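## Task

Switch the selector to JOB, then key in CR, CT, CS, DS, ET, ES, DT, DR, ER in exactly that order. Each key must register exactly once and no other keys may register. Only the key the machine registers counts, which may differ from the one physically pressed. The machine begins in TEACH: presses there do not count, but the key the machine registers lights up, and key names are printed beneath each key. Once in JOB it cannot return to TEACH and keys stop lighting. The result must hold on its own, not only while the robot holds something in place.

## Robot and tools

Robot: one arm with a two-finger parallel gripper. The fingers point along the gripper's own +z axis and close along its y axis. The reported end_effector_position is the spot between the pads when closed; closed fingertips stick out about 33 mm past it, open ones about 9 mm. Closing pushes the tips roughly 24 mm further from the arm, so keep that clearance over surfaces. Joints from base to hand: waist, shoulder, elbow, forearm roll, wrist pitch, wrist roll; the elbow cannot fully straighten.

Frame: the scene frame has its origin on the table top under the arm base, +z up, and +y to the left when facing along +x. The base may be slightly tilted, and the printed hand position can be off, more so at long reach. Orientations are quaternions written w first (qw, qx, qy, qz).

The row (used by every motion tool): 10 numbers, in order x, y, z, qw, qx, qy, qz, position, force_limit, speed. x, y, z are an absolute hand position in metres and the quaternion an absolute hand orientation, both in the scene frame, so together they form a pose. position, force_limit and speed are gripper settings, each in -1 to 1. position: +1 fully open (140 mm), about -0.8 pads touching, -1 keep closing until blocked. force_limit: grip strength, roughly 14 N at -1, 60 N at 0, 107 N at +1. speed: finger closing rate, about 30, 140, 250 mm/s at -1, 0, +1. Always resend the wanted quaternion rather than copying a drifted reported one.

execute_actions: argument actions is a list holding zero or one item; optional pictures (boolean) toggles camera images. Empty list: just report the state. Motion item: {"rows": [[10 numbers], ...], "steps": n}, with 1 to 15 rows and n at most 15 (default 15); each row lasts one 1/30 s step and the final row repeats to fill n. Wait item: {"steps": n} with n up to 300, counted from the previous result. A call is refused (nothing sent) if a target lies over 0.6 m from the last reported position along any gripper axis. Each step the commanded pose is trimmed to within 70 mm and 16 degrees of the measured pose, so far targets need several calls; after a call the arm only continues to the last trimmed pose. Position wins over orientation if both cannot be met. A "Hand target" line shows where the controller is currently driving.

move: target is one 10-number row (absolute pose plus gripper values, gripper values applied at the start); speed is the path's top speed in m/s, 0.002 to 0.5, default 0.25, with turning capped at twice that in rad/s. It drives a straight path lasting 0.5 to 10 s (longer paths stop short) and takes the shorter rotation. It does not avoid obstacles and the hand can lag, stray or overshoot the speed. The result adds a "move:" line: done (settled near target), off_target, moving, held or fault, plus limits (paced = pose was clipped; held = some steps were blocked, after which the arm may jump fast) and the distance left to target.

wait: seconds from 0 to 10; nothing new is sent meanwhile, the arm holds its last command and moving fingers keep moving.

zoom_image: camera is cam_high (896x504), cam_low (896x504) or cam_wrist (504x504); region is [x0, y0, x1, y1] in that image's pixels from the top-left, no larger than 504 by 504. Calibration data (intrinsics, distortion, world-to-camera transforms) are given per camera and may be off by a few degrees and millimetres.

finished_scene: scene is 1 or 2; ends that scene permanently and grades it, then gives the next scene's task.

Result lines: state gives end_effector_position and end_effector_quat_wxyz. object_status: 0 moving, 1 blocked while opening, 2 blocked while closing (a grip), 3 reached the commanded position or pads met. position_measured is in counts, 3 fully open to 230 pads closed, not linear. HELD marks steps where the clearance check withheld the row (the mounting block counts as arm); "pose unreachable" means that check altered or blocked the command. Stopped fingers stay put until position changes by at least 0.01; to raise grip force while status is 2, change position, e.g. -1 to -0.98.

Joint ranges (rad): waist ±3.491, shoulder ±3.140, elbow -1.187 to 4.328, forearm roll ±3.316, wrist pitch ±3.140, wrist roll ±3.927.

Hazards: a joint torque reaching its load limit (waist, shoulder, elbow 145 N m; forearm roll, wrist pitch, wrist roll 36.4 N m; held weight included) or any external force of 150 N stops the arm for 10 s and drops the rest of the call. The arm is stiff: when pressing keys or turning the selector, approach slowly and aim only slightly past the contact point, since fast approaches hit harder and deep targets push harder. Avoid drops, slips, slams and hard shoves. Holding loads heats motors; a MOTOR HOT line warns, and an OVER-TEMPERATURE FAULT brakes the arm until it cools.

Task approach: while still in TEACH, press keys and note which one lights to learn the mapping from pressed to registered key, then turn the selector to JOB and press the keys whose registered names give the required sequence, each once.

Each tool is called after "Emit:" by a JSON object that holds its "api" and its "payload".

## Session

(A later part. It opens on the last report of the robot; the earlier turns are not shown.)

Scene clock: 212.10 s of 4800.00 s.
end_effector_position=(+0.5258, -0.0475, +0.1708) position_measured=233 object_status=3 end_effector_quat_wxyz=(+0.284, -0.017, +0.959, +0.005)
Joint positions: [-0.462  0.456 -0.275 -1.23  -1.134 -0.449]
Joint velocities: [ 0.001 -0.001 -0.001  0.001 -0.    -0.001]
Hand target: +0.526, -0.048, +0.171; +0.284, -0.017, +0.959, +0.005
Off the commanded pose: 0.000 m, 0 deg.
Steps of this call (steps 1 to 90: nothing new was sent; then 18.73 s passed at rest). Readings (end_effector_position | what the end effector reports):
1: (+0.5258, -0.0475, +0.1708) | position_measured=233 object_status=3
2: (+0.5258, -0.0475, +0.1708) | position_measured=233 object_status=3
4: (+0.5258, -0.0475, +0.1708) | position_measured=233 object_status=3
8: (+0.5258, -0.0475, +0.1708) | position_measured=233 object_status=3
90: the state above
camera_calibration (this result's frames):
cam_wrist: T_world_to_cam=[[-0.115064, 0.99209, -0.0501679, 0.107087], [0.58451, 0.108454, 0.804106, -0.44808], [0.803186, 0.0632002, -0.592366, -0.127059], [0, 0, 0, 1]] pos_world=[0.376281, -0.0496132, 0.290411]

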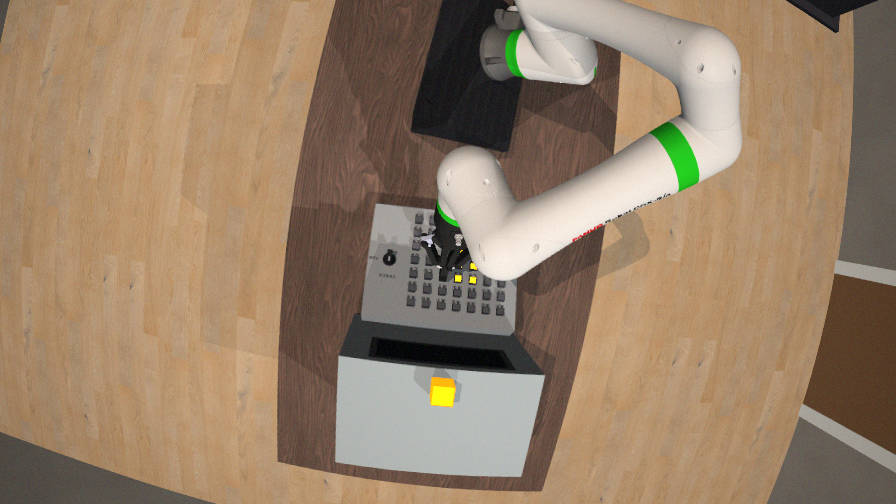

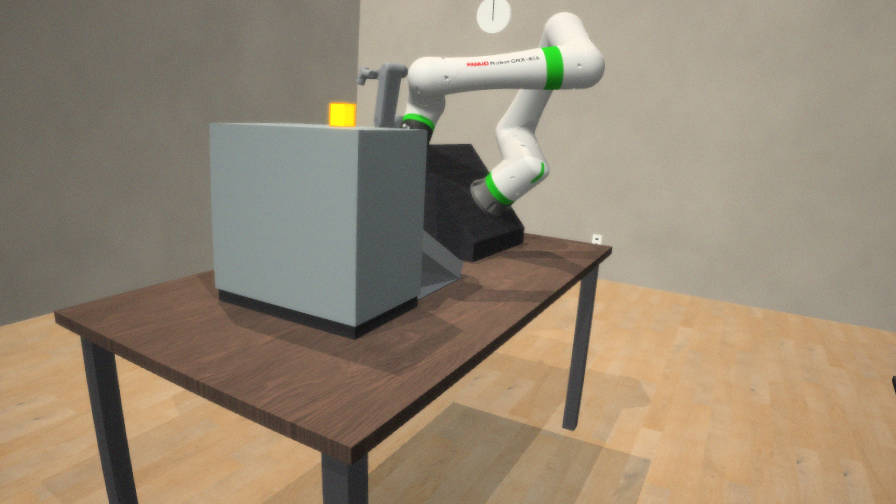

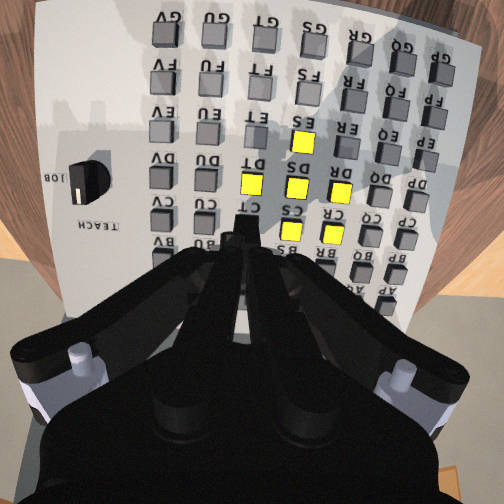

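Emit:
{"api": "move", "payload": {"target": [0.4969,-0.0485,0.1544,0.2838,-0.0167,0.9588,0.005,-1,0,0.5], "speed": 0.1}}

Emit:
{"api": "move", "payload": {"target": [0.5034,-0.0483,0.1443,0.2838,-0.0167,0.9588,0.005,-1,0,0.5], "speed": 0.015}}

Emit:
{"api": "move", "payload": {"target": [0.4969,-0.0485,0.1544,0.2838,-0.0167,0.9588,0.005,-1,0,0.5], "speed": 0.05}}

Emit:
{"api": "move", "payload": {"target": [0.4945,0.0199,0.1544,0.2838,-0.0167,0.9588,0.005,-1,0,0.5], "speed": 0.1}}

Emit:
{"api": "move", "payload": {"target": [0.5010,0.0201,0.1443,0.2838,-0.0167,0.9588,0.005,-1,0,0.5], "speed": 0.015}}

Emit:
{"api": "move", "payload": {"target": [0.4945,0.0199,0.1544,0.2838,-0.0167,0.9588,0.005,-1,0,0.5], "speed": 0.05}}

Emit:
{"api": "move", "payload": {"target": [0.475,-0.178,0.190,0.2838,-0.0167,0.9588,0.005,-0.3,-0.8,0.5], "speed": 0.15}}

Scene clock: 220.77 s of 4800.00 s.
end_effector_position=(+0.4969, -0.0485, +0.1543) position_measured=233 object_status=3 end_effector_quat_wxyz=(+0.284, -0.017, +0.959, +0.005)
Joint positions: [-0.482  0.445 -0.35  -1.246 -1.127 -0.378]
Joint velocities: [ 0.    -0.001  0.    -0.001  0.     0.001]
Hand target: +0.497, -0.049, +0.154; +0.284, -0.017, +0.959, +0.005
Off the commanded pose: 0.000 m, 0 deg.
After step 90, 4.90 s passed at rest.
move: done
camera_calibration (this result's frames):
cam_wrist: T_world_to_cam=[[-0.115141, 0.992083, -0.0501427, 0.10399], [0.584701, 0.108495, 0.803961, -0.417913], [0.803037, 0.0632502, -0.592564, -0.11345], [0, 0, 0, 1]] pos_world=[0.347432, -0.0506495, 0.273974]

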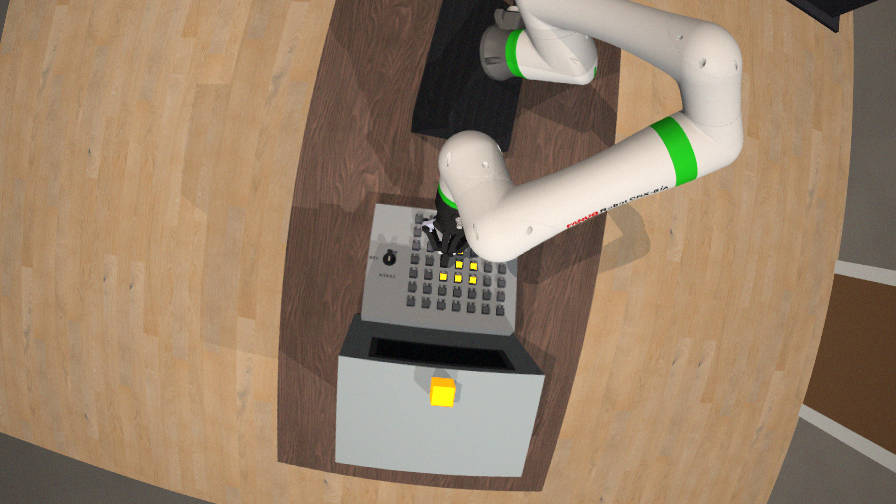

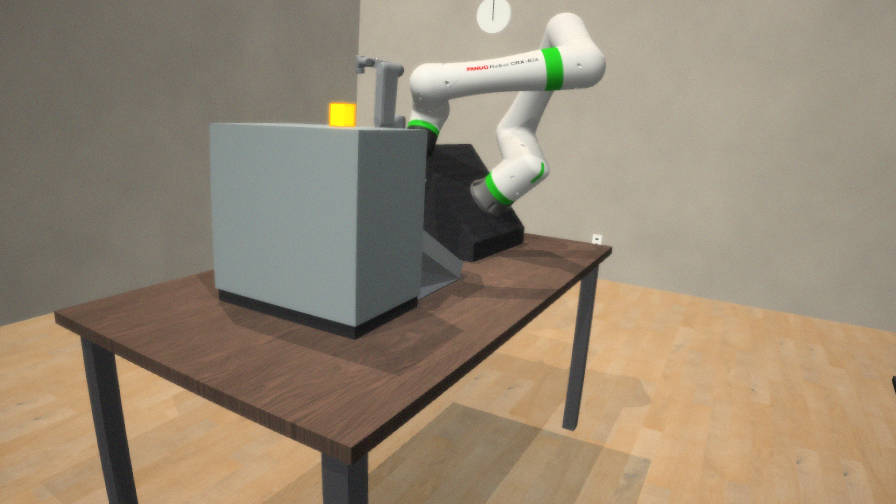

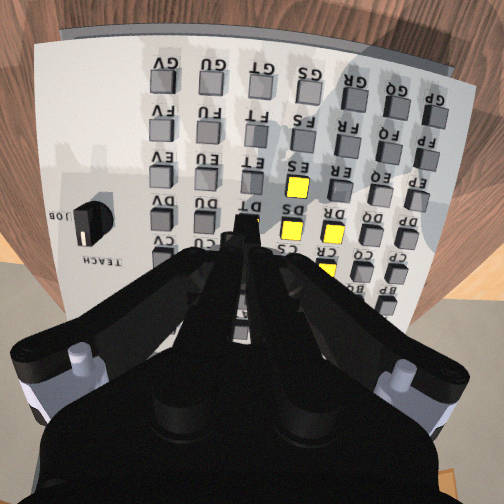

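Scene clock: 221.80 s of 4800.00 s.
end_effector_position=(+0.5034, -0.0483, +0.1444) position_measured=233 object_status=3 end_effector_quat_wxyz=(+0.284, -0.017, +0.959, +0.005)
Joint positions: [-0.462  0.461 -0.347 -1.264 -1.11  -0.369]
Joint velocities: [ 0.003  0.001 -0.001 -0.002  0.001 -0.001]
Hand target: +0.503, -0.048, +0.144; +0.284, -0.017, +0.959, +0.005
Off the commanded pose: 0.000 m, 0 deg.
move: done
camera_calibration (this result's frames):
cam_wrist: T_world_to_cam=[[-0.115306, 0.992059, -0.0502344, 0.1041], [0.584548, 0.108656, 0.804051, -0.413686], [0.803124, 0.0633473, -0.592435, -0.124568], [0, 0, 0, 1]] pos_world=[0.353866, -0.0504334, 0.264056]

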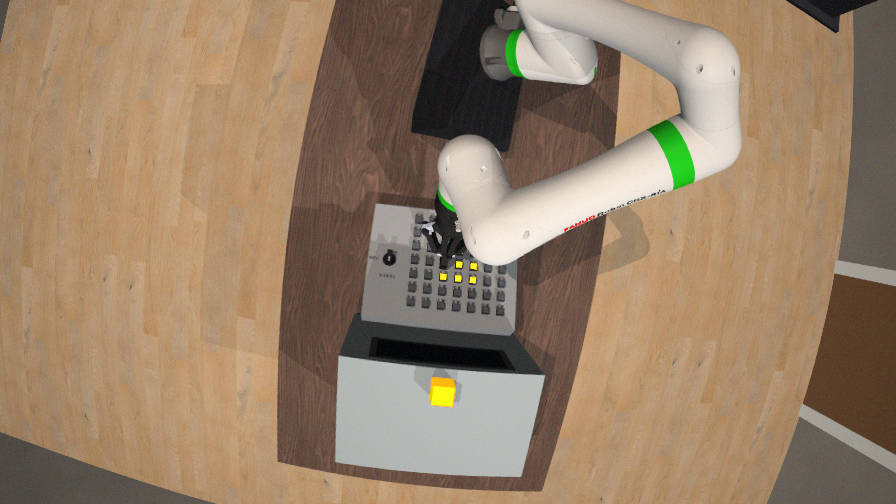

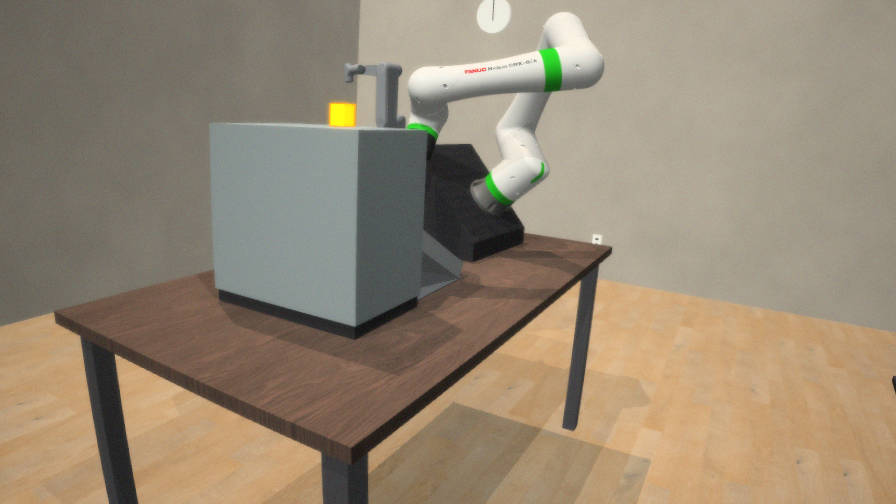

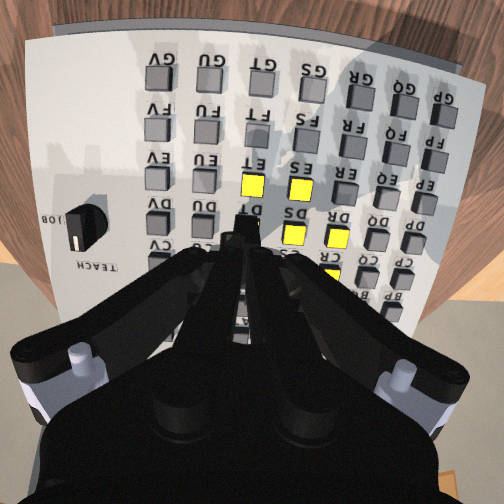

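Scene clock: 222.50 s of 4800.00 s.
end_effector_position=(+0.4969, -0.0485, +0.1543) position_measured=233 object_status=3 end_effector_quat_wxyz=(+0.284, -0.017, +0.959, +0.005)
Joint positions: [-0.482  0.444 -0.35  -1.246 -1.127 -0.378]
Joint velocities: [-0.001 -0.003 -0.002  0.002 -0.001  0.   ]
Hand target: +0.497, -0.049, +0.154; +0.284, -0.017, +0.959, +0.005
Off the commanded pose: 0.000 m, 0 deg.
move: done
camera_calibration (this result's frames):
cam_wrist: T_world_to_cam=[[-0.115061, 0.992091, -0.0501611, 0.103929], [0.584514, 0.108447, 0.804104, -0.417874], [0.803184, 0.0632011, -0.592369, -0.113544], [0, 0, 0, 1]] pos_world=[0.347408, -0.0506139, 0.273967]

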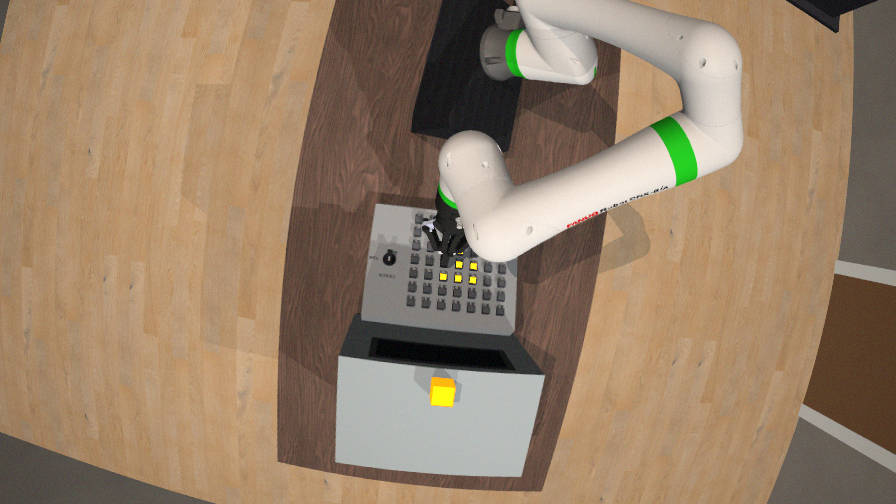

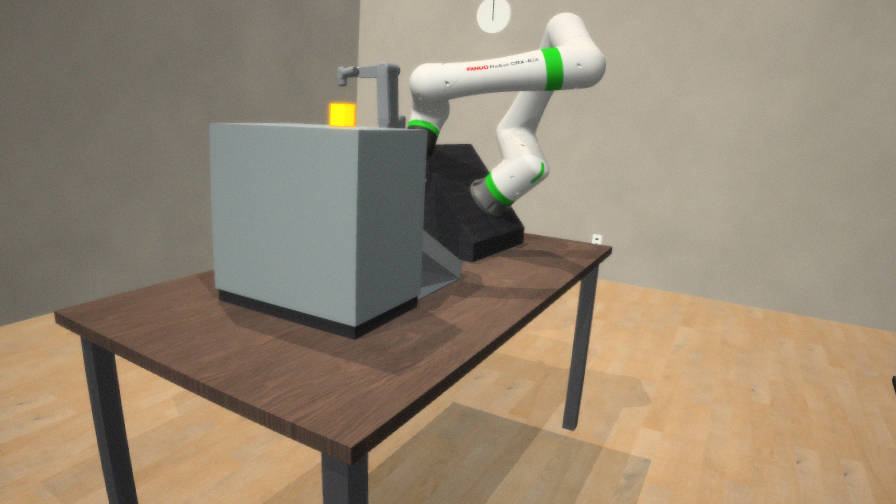

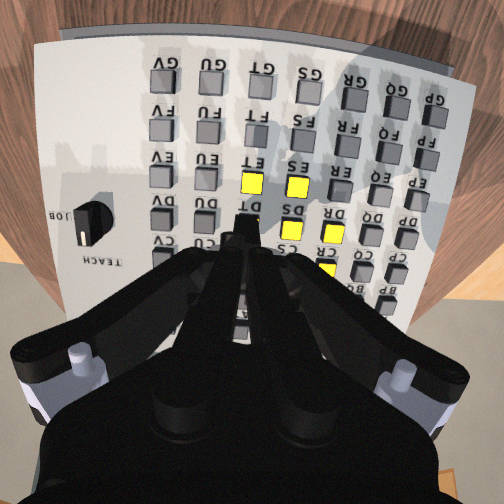

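Scene clock: 223.53 s of 4800.00 s.
end_effector_position=(+0.4947, +0.0199, +0.1544) position_measured=233 object_status=3 end_effector_quat_wxyz=(+0.284, -0.017, +0.959, +0.005)
Joint positions: [-0.389  0.256 -0.431 -1.249 -1.095 -0.515]
Joint velocities: [ 0.002 -0.     0.     0.001  0.    -0.002]
Hand target: +0.495, +0.020, +0.154; +0.284, -0.017, +0.959, +0.005
Off the commanded pose: 0.000 m, 0 deg.
move: done
camera_calibration (this result's frames):
cam_wrist: T_world_to_cam=[[-0.115139, 0.992089, -0.0500309, 0.0358486], [0.584031, 0.10835, 0.804467, -0.423842], [0.803524, 0.0634056, -0.591886, -0.116267], [0, 0, 0, 1]] pos_world=[0.345088, 0.0177302, 0.273943]

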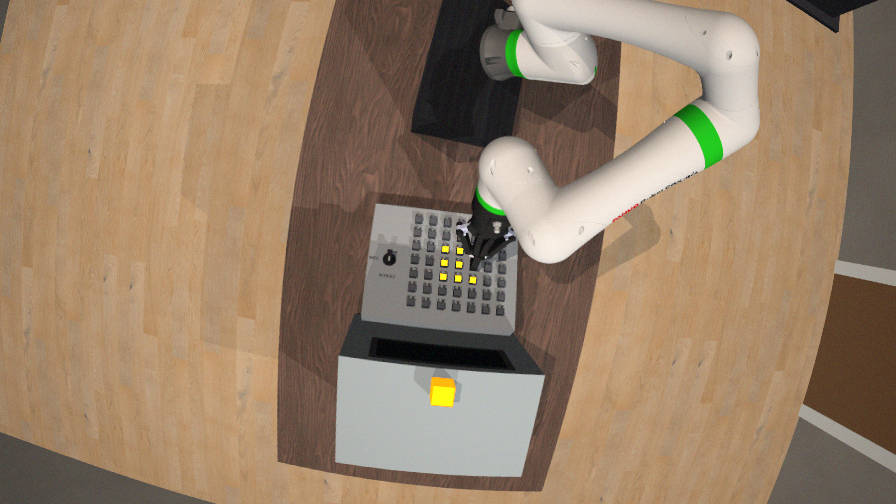

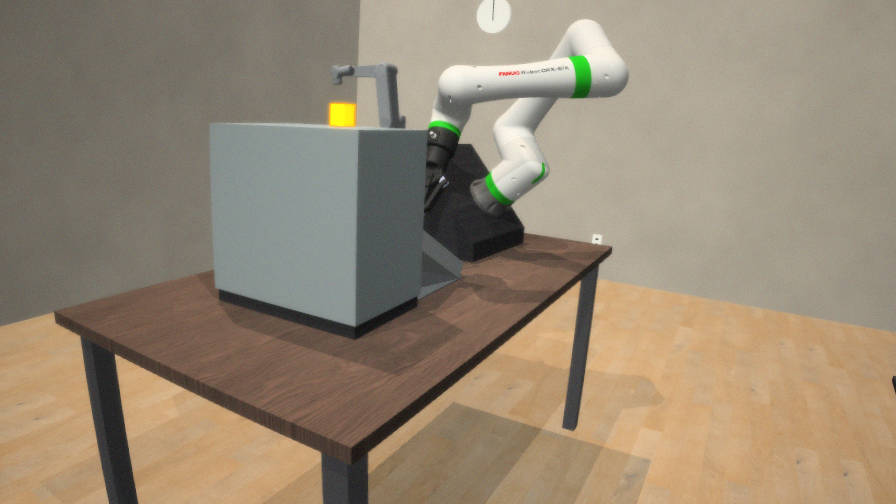

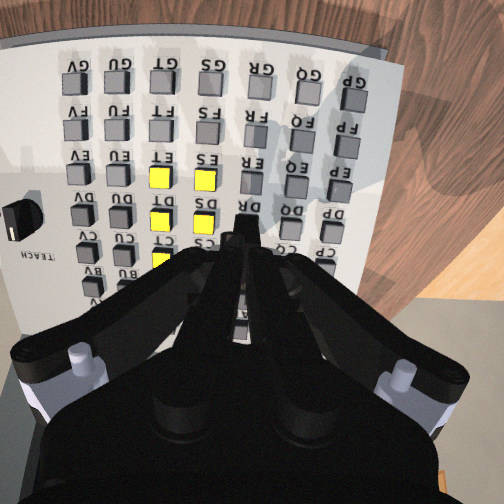

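Scene clock: 224.57 s of 4800.00 s.
end_effector_position=(+0.5010, +0.0201, +0.1444) position_measured=233 object_status=3 end_effector_quat_wxyz=(+0.284, -0.017, +0.959, +0.005)
Joint positions: [-0.367  0.273 -0.428 -1.266 -1.075 -0.506]
Joint velocities: [ 0.001  0.    -0.    -0.002  0.001  0.001]
Hand target: +0.501, +0.020, +0.144; +0.284, -0.017, +0.959, +0.005
Off the commanded pose: 0.000 m, 0 deg.
move: done
camera_calibration (this result's frames):
cam_wrist: T_world_to_cam=[[-0.115254, 0.992067, -0.0501966, 0.0359384], [0.584536, 0.108593, 0.804068, -0.419692], [0.80314, 0.06333, -0.592415, -0.127015], [0, 0, 0, 1]] pos_world=[0.351479, 0.0179662, 0.264019]

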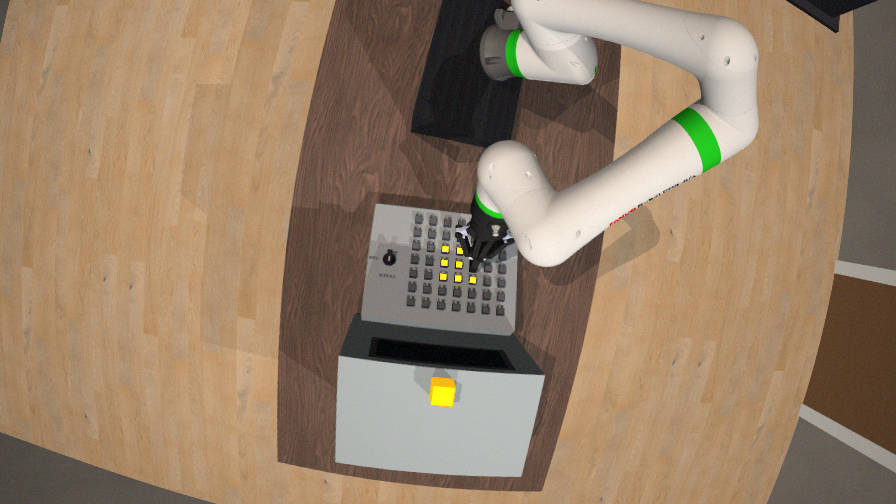

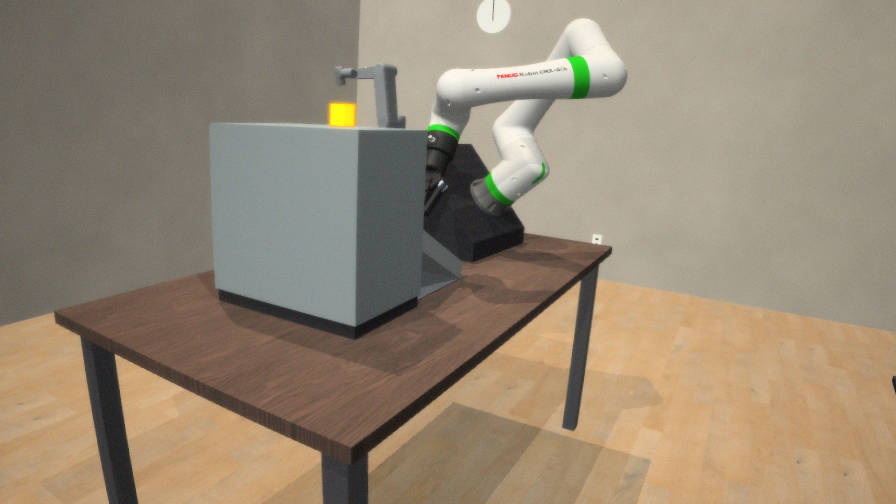

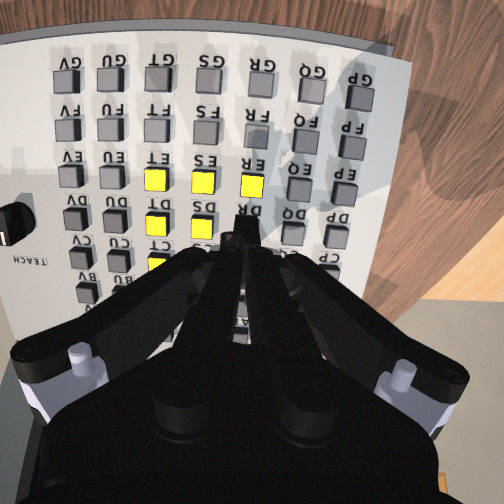

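Scene clock: 225.27 s of 4800.00 s.
end_effector_position=(+0.4945, +0.0199, +0.1543) position_measured=233 object_status=3 end_effector_quat_wxyz=(+0.284, -0.017, +0.959, +0.005)
Joint positions: [-0.389  0.256 -0.431 -1.248 -1.095 -0.516]
Joint velocities: [-0.002 -0.002  0.     0.001 -0.001  0.   ]
Hand target: +0.494, +0.020, +0.154; +0.284, -0.017, +0.959, +0.005
Off the commanded pose: 0.000 m, 0 deg.
move: done
camera_calibration (this result's frames):
cam_wrist: T_world_to_cam=[[-0.115059, 0.992091, -0.0501634, 0.0357947], [0.584512, 0.108447, 0.804105, -0.423887], [0.803186, 0.0631981, -0.592367, -0.115941], [0, 0, 0, 1]] pos_world=[0.345008, 0.0177852, 0.273966]

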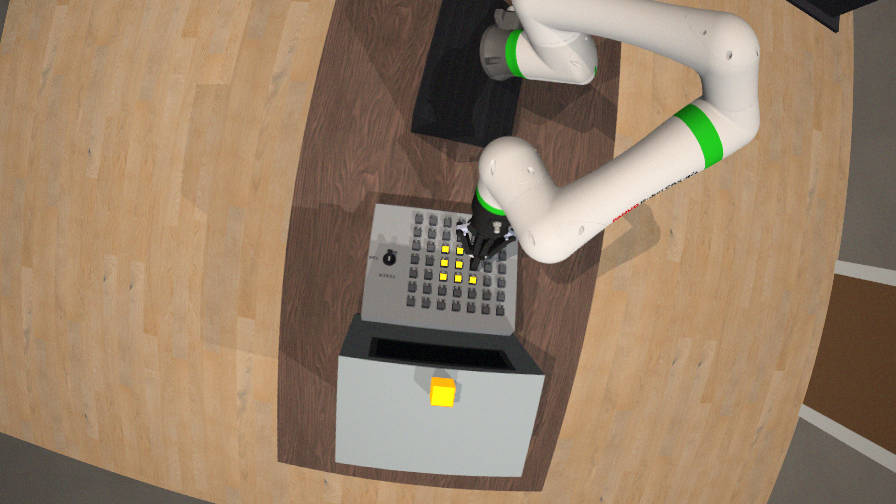

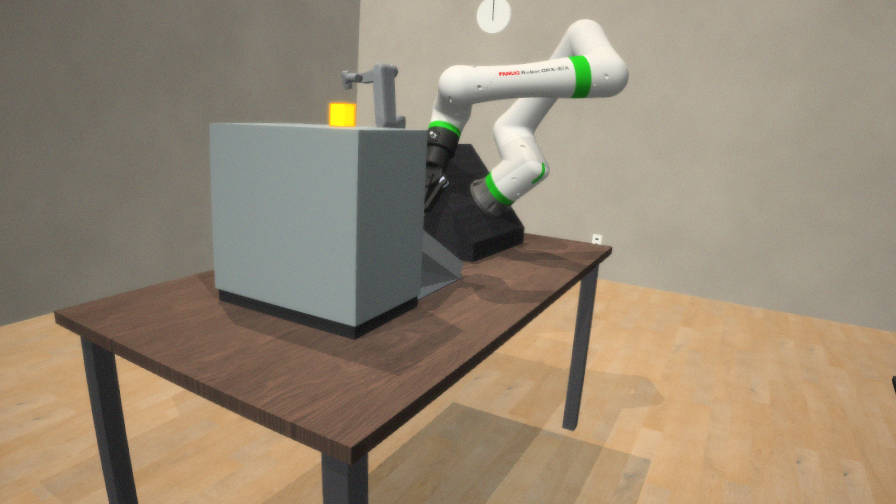

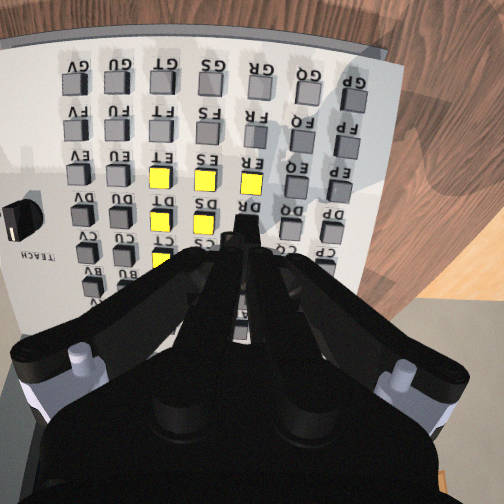

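Scene clock: 227.03 s of 4800.00 s.
end_effector_position=(+0.4746, -0.1780, +0.1900) position_measured=167 object_status=3 end_effector_quat_wxyz=(+0.283, -0.017, +0.959, +0.005)
Joint positions: [-0.683  0.725 -0.146 -1.146 -1.225 -0.248]
Joint velocities: [-0.001  0.     0.001  0.    -0.     0.001]
Hand target: +0.475, -0.178, +0.190; +0.283, -0.017, +0.959, +0.005
Off the commanded pose: 0.000 m, 0 deg.
move: done
camera_calibration (this result's frames):
cam_wrist: T_world_to_cam=[[-0.114827, 0.992112, -0.0502885, 0.231541], [0.585504, 0.108488, 0.803377, -0.419812], [0.802496, 0.0628056, -0.593343, -0.0658765], [0, 0, 0, 1]] pos_world=[0.325255, -0.180033, 0.309824]

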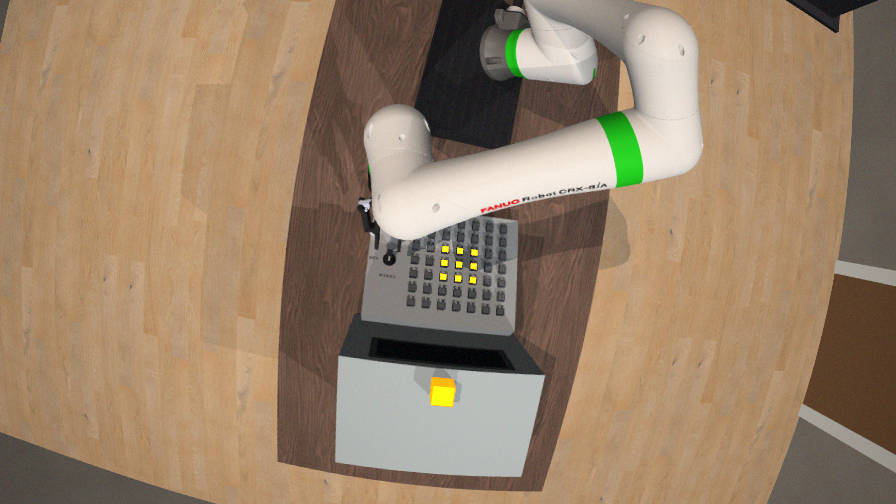

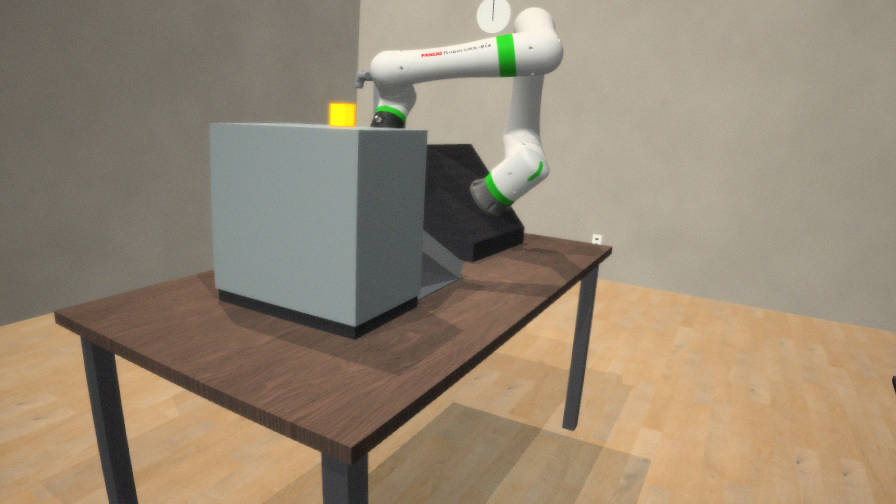

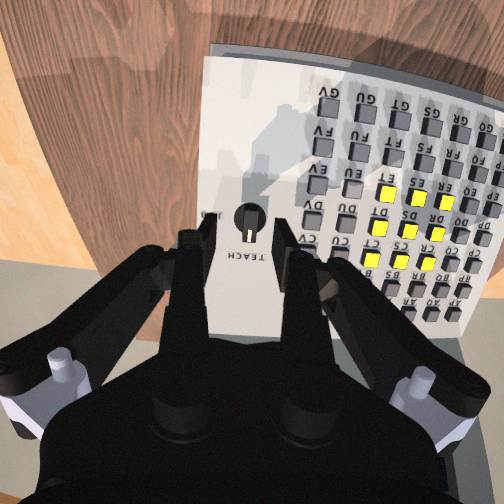

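Emit:
{"api": "move", "payload": {"target": [0.4975,-0.1763,0.1603,0.2838,-0.0167,0.9588,0.005,-0.3,-0.8,0.5], "speed": 0.05}}

Emit:
{"api": "move", "payload": {"target": [0.5057,-0.1760,0.1477,0.2838,-0.0167,0.9588,0.005,-0.3,-0.8,0.5], "speed": 0.02}}

Scene clock: 235.80 s of 4800.00 s.
end_effector_position=(+0.4976, -0.1763, +0.1604) position_measured=167 object_status=3 end_effector_quat_wxyz=(+0.284, -0.017, +0.959, +0.005)
Joint positions: [-0.624  0.762 -0.139 -1.198 -1.179 -0.233]
Joint velocities: [ 0.001  0.001  0.    -0.001  0.001  0.   ]
Hand target: +0.498, -0.176, +0.160; +0.284, -0.017, +0.959, +0.005
Off the commanded pose: 0.000 m, 0 deg.
After step 90, 4.70 s passed at rest.
move: done
camera_calibration (this result's frames):
cam_wrist: T_world_to_cam=[[-0.115242, 0.992072, -0.0501153, 0.231184], [0.584449, 0.108513, 0.804142, -0.409213], [0.803206, 0.0633812, -0.592321, -0.102405], [0, 0, 0, 1]] pos_world=[0.348058, -0.178456, 0.279994]

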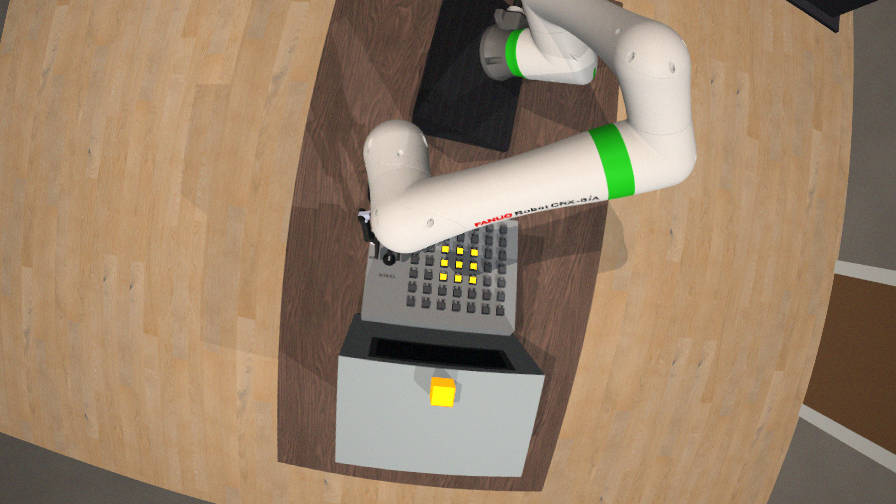

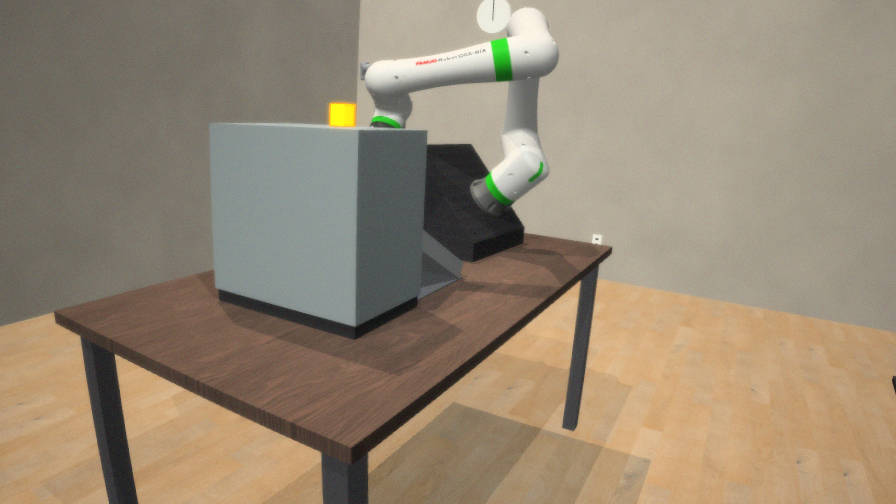

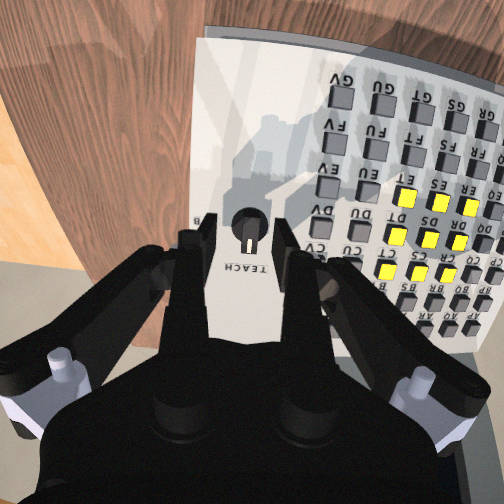

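Scene clock: 236.77 s of 4800.00 s.
end_effector_position=(+0.5057, -0.1760, +0.1478) position_measured=167 object_status=3 end_effector_quat_wxyz=(+0.284, -0.017, +0.959, +0.005)
Joint positions: [-0.601  0.779 -0.135 -1.22  -1.161 -0.225]
Joint velocities: [ 0.002  0.003 -0.001 -0.001  0.001  0.001]
Hand target: +0.506, -0.176, +0.148; +0.284, -0.017, +0.959, +0.005
Off the commanded pose: 0.000 m, 0 deg.
move: done
camera_calibration (this result's frames):
cam_wrist: T_world_to_cam=[[-0.115162, 0.992081, -0.0501325, 0.231151], [0.584487, 0.108482, 0.804119, -0.403881], [0.803189, 0.0633019, -0.592351, -0.116445], [0, 0, 0, 1]] pos_world=[0.35621, -0.178136, 0.26738]

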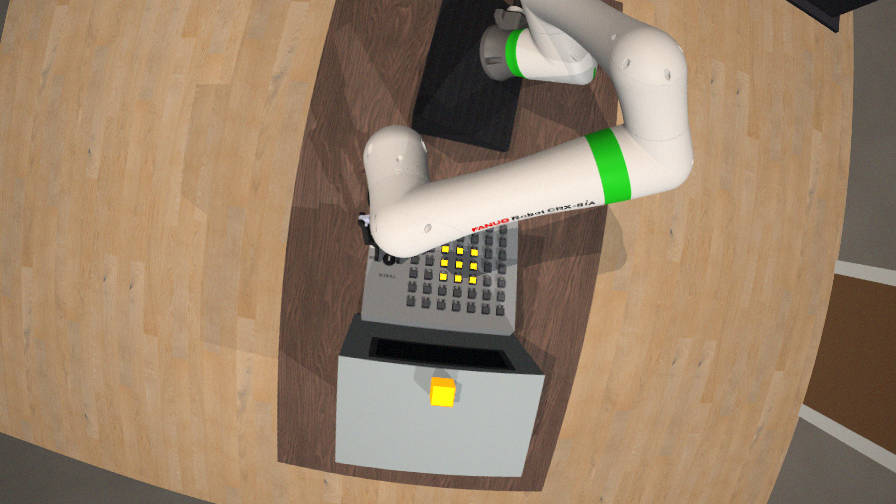

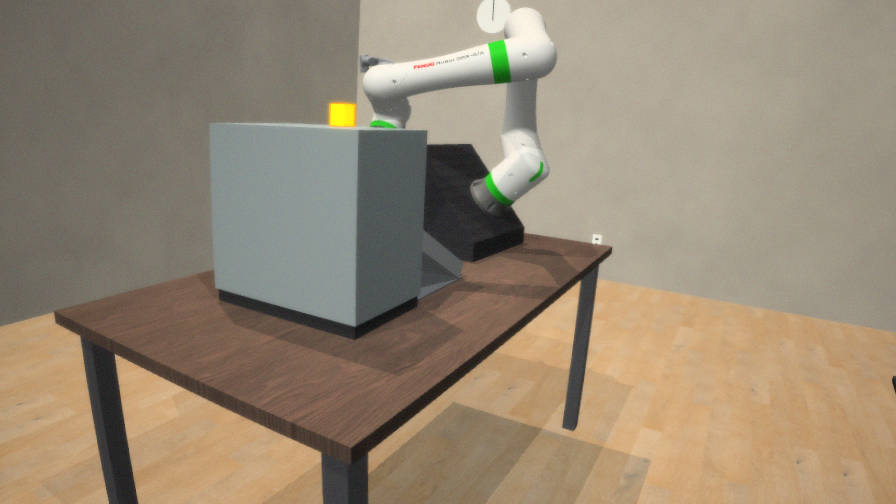

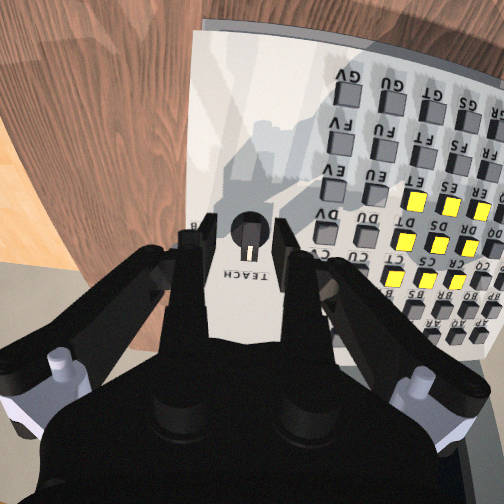

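Emit:
{"api": "move", "payload": {"target": [0.5057,-0.1742,0.1477,0.2838,-0.0167,0.9588,0.005,-1,-0.8,-0.6], "speed": 0.02}}

Scene clock: 241.93 s of 4800.00 s.
end_effector_position=(+0.5057, -0.1742, +0.1477) position_measured=212 object_status=2 end_effector_quat_wxyz=(+0.284, -0.017, +0.959, +0.005)
Joint positions: [-0.599  0.775 -0.139 -1.22  -1.16  -0.226]
Joint velocities: [ 0.    -0.001 -0.002 -0.     0.    -0.001]
Hand target: +0.506, -0.174, +0.148; +0.284, -0.017, +0.959, +0.005
Off the commanded pose: 0.000 m, 0 deg.
After step 90, 1.47 s passed at rest.
move: done
camera_calibration (this result's frames):
cam_wrist: T_world_to_cam=[[-0.115175, 0.992081, -0.0500976, 0.229327], [0.584492, 0.108462, 0.804117, -0.404046], [0.803183, 0.0633323, -0.592356, -0.116573], [0, 0, 0, 1]] pos_world=[0.356204, -0.176304, 0.267336]

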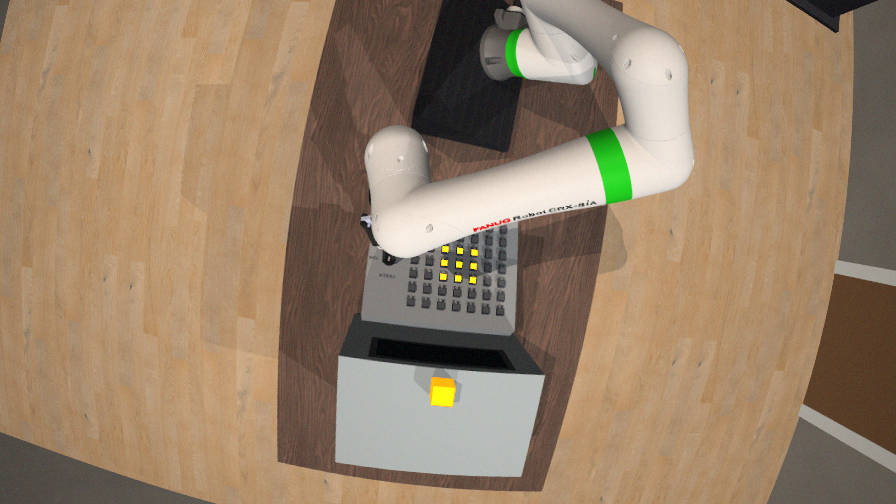

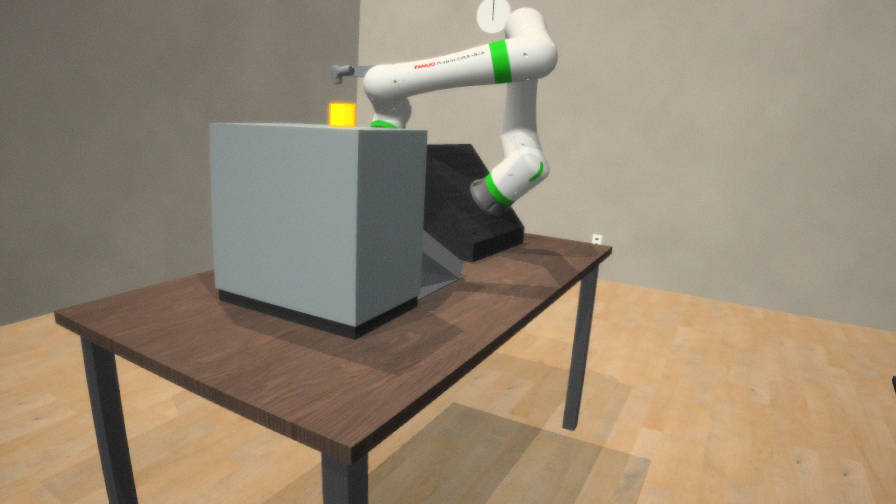

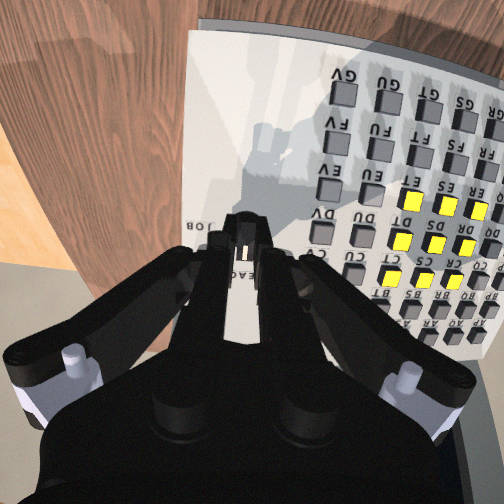

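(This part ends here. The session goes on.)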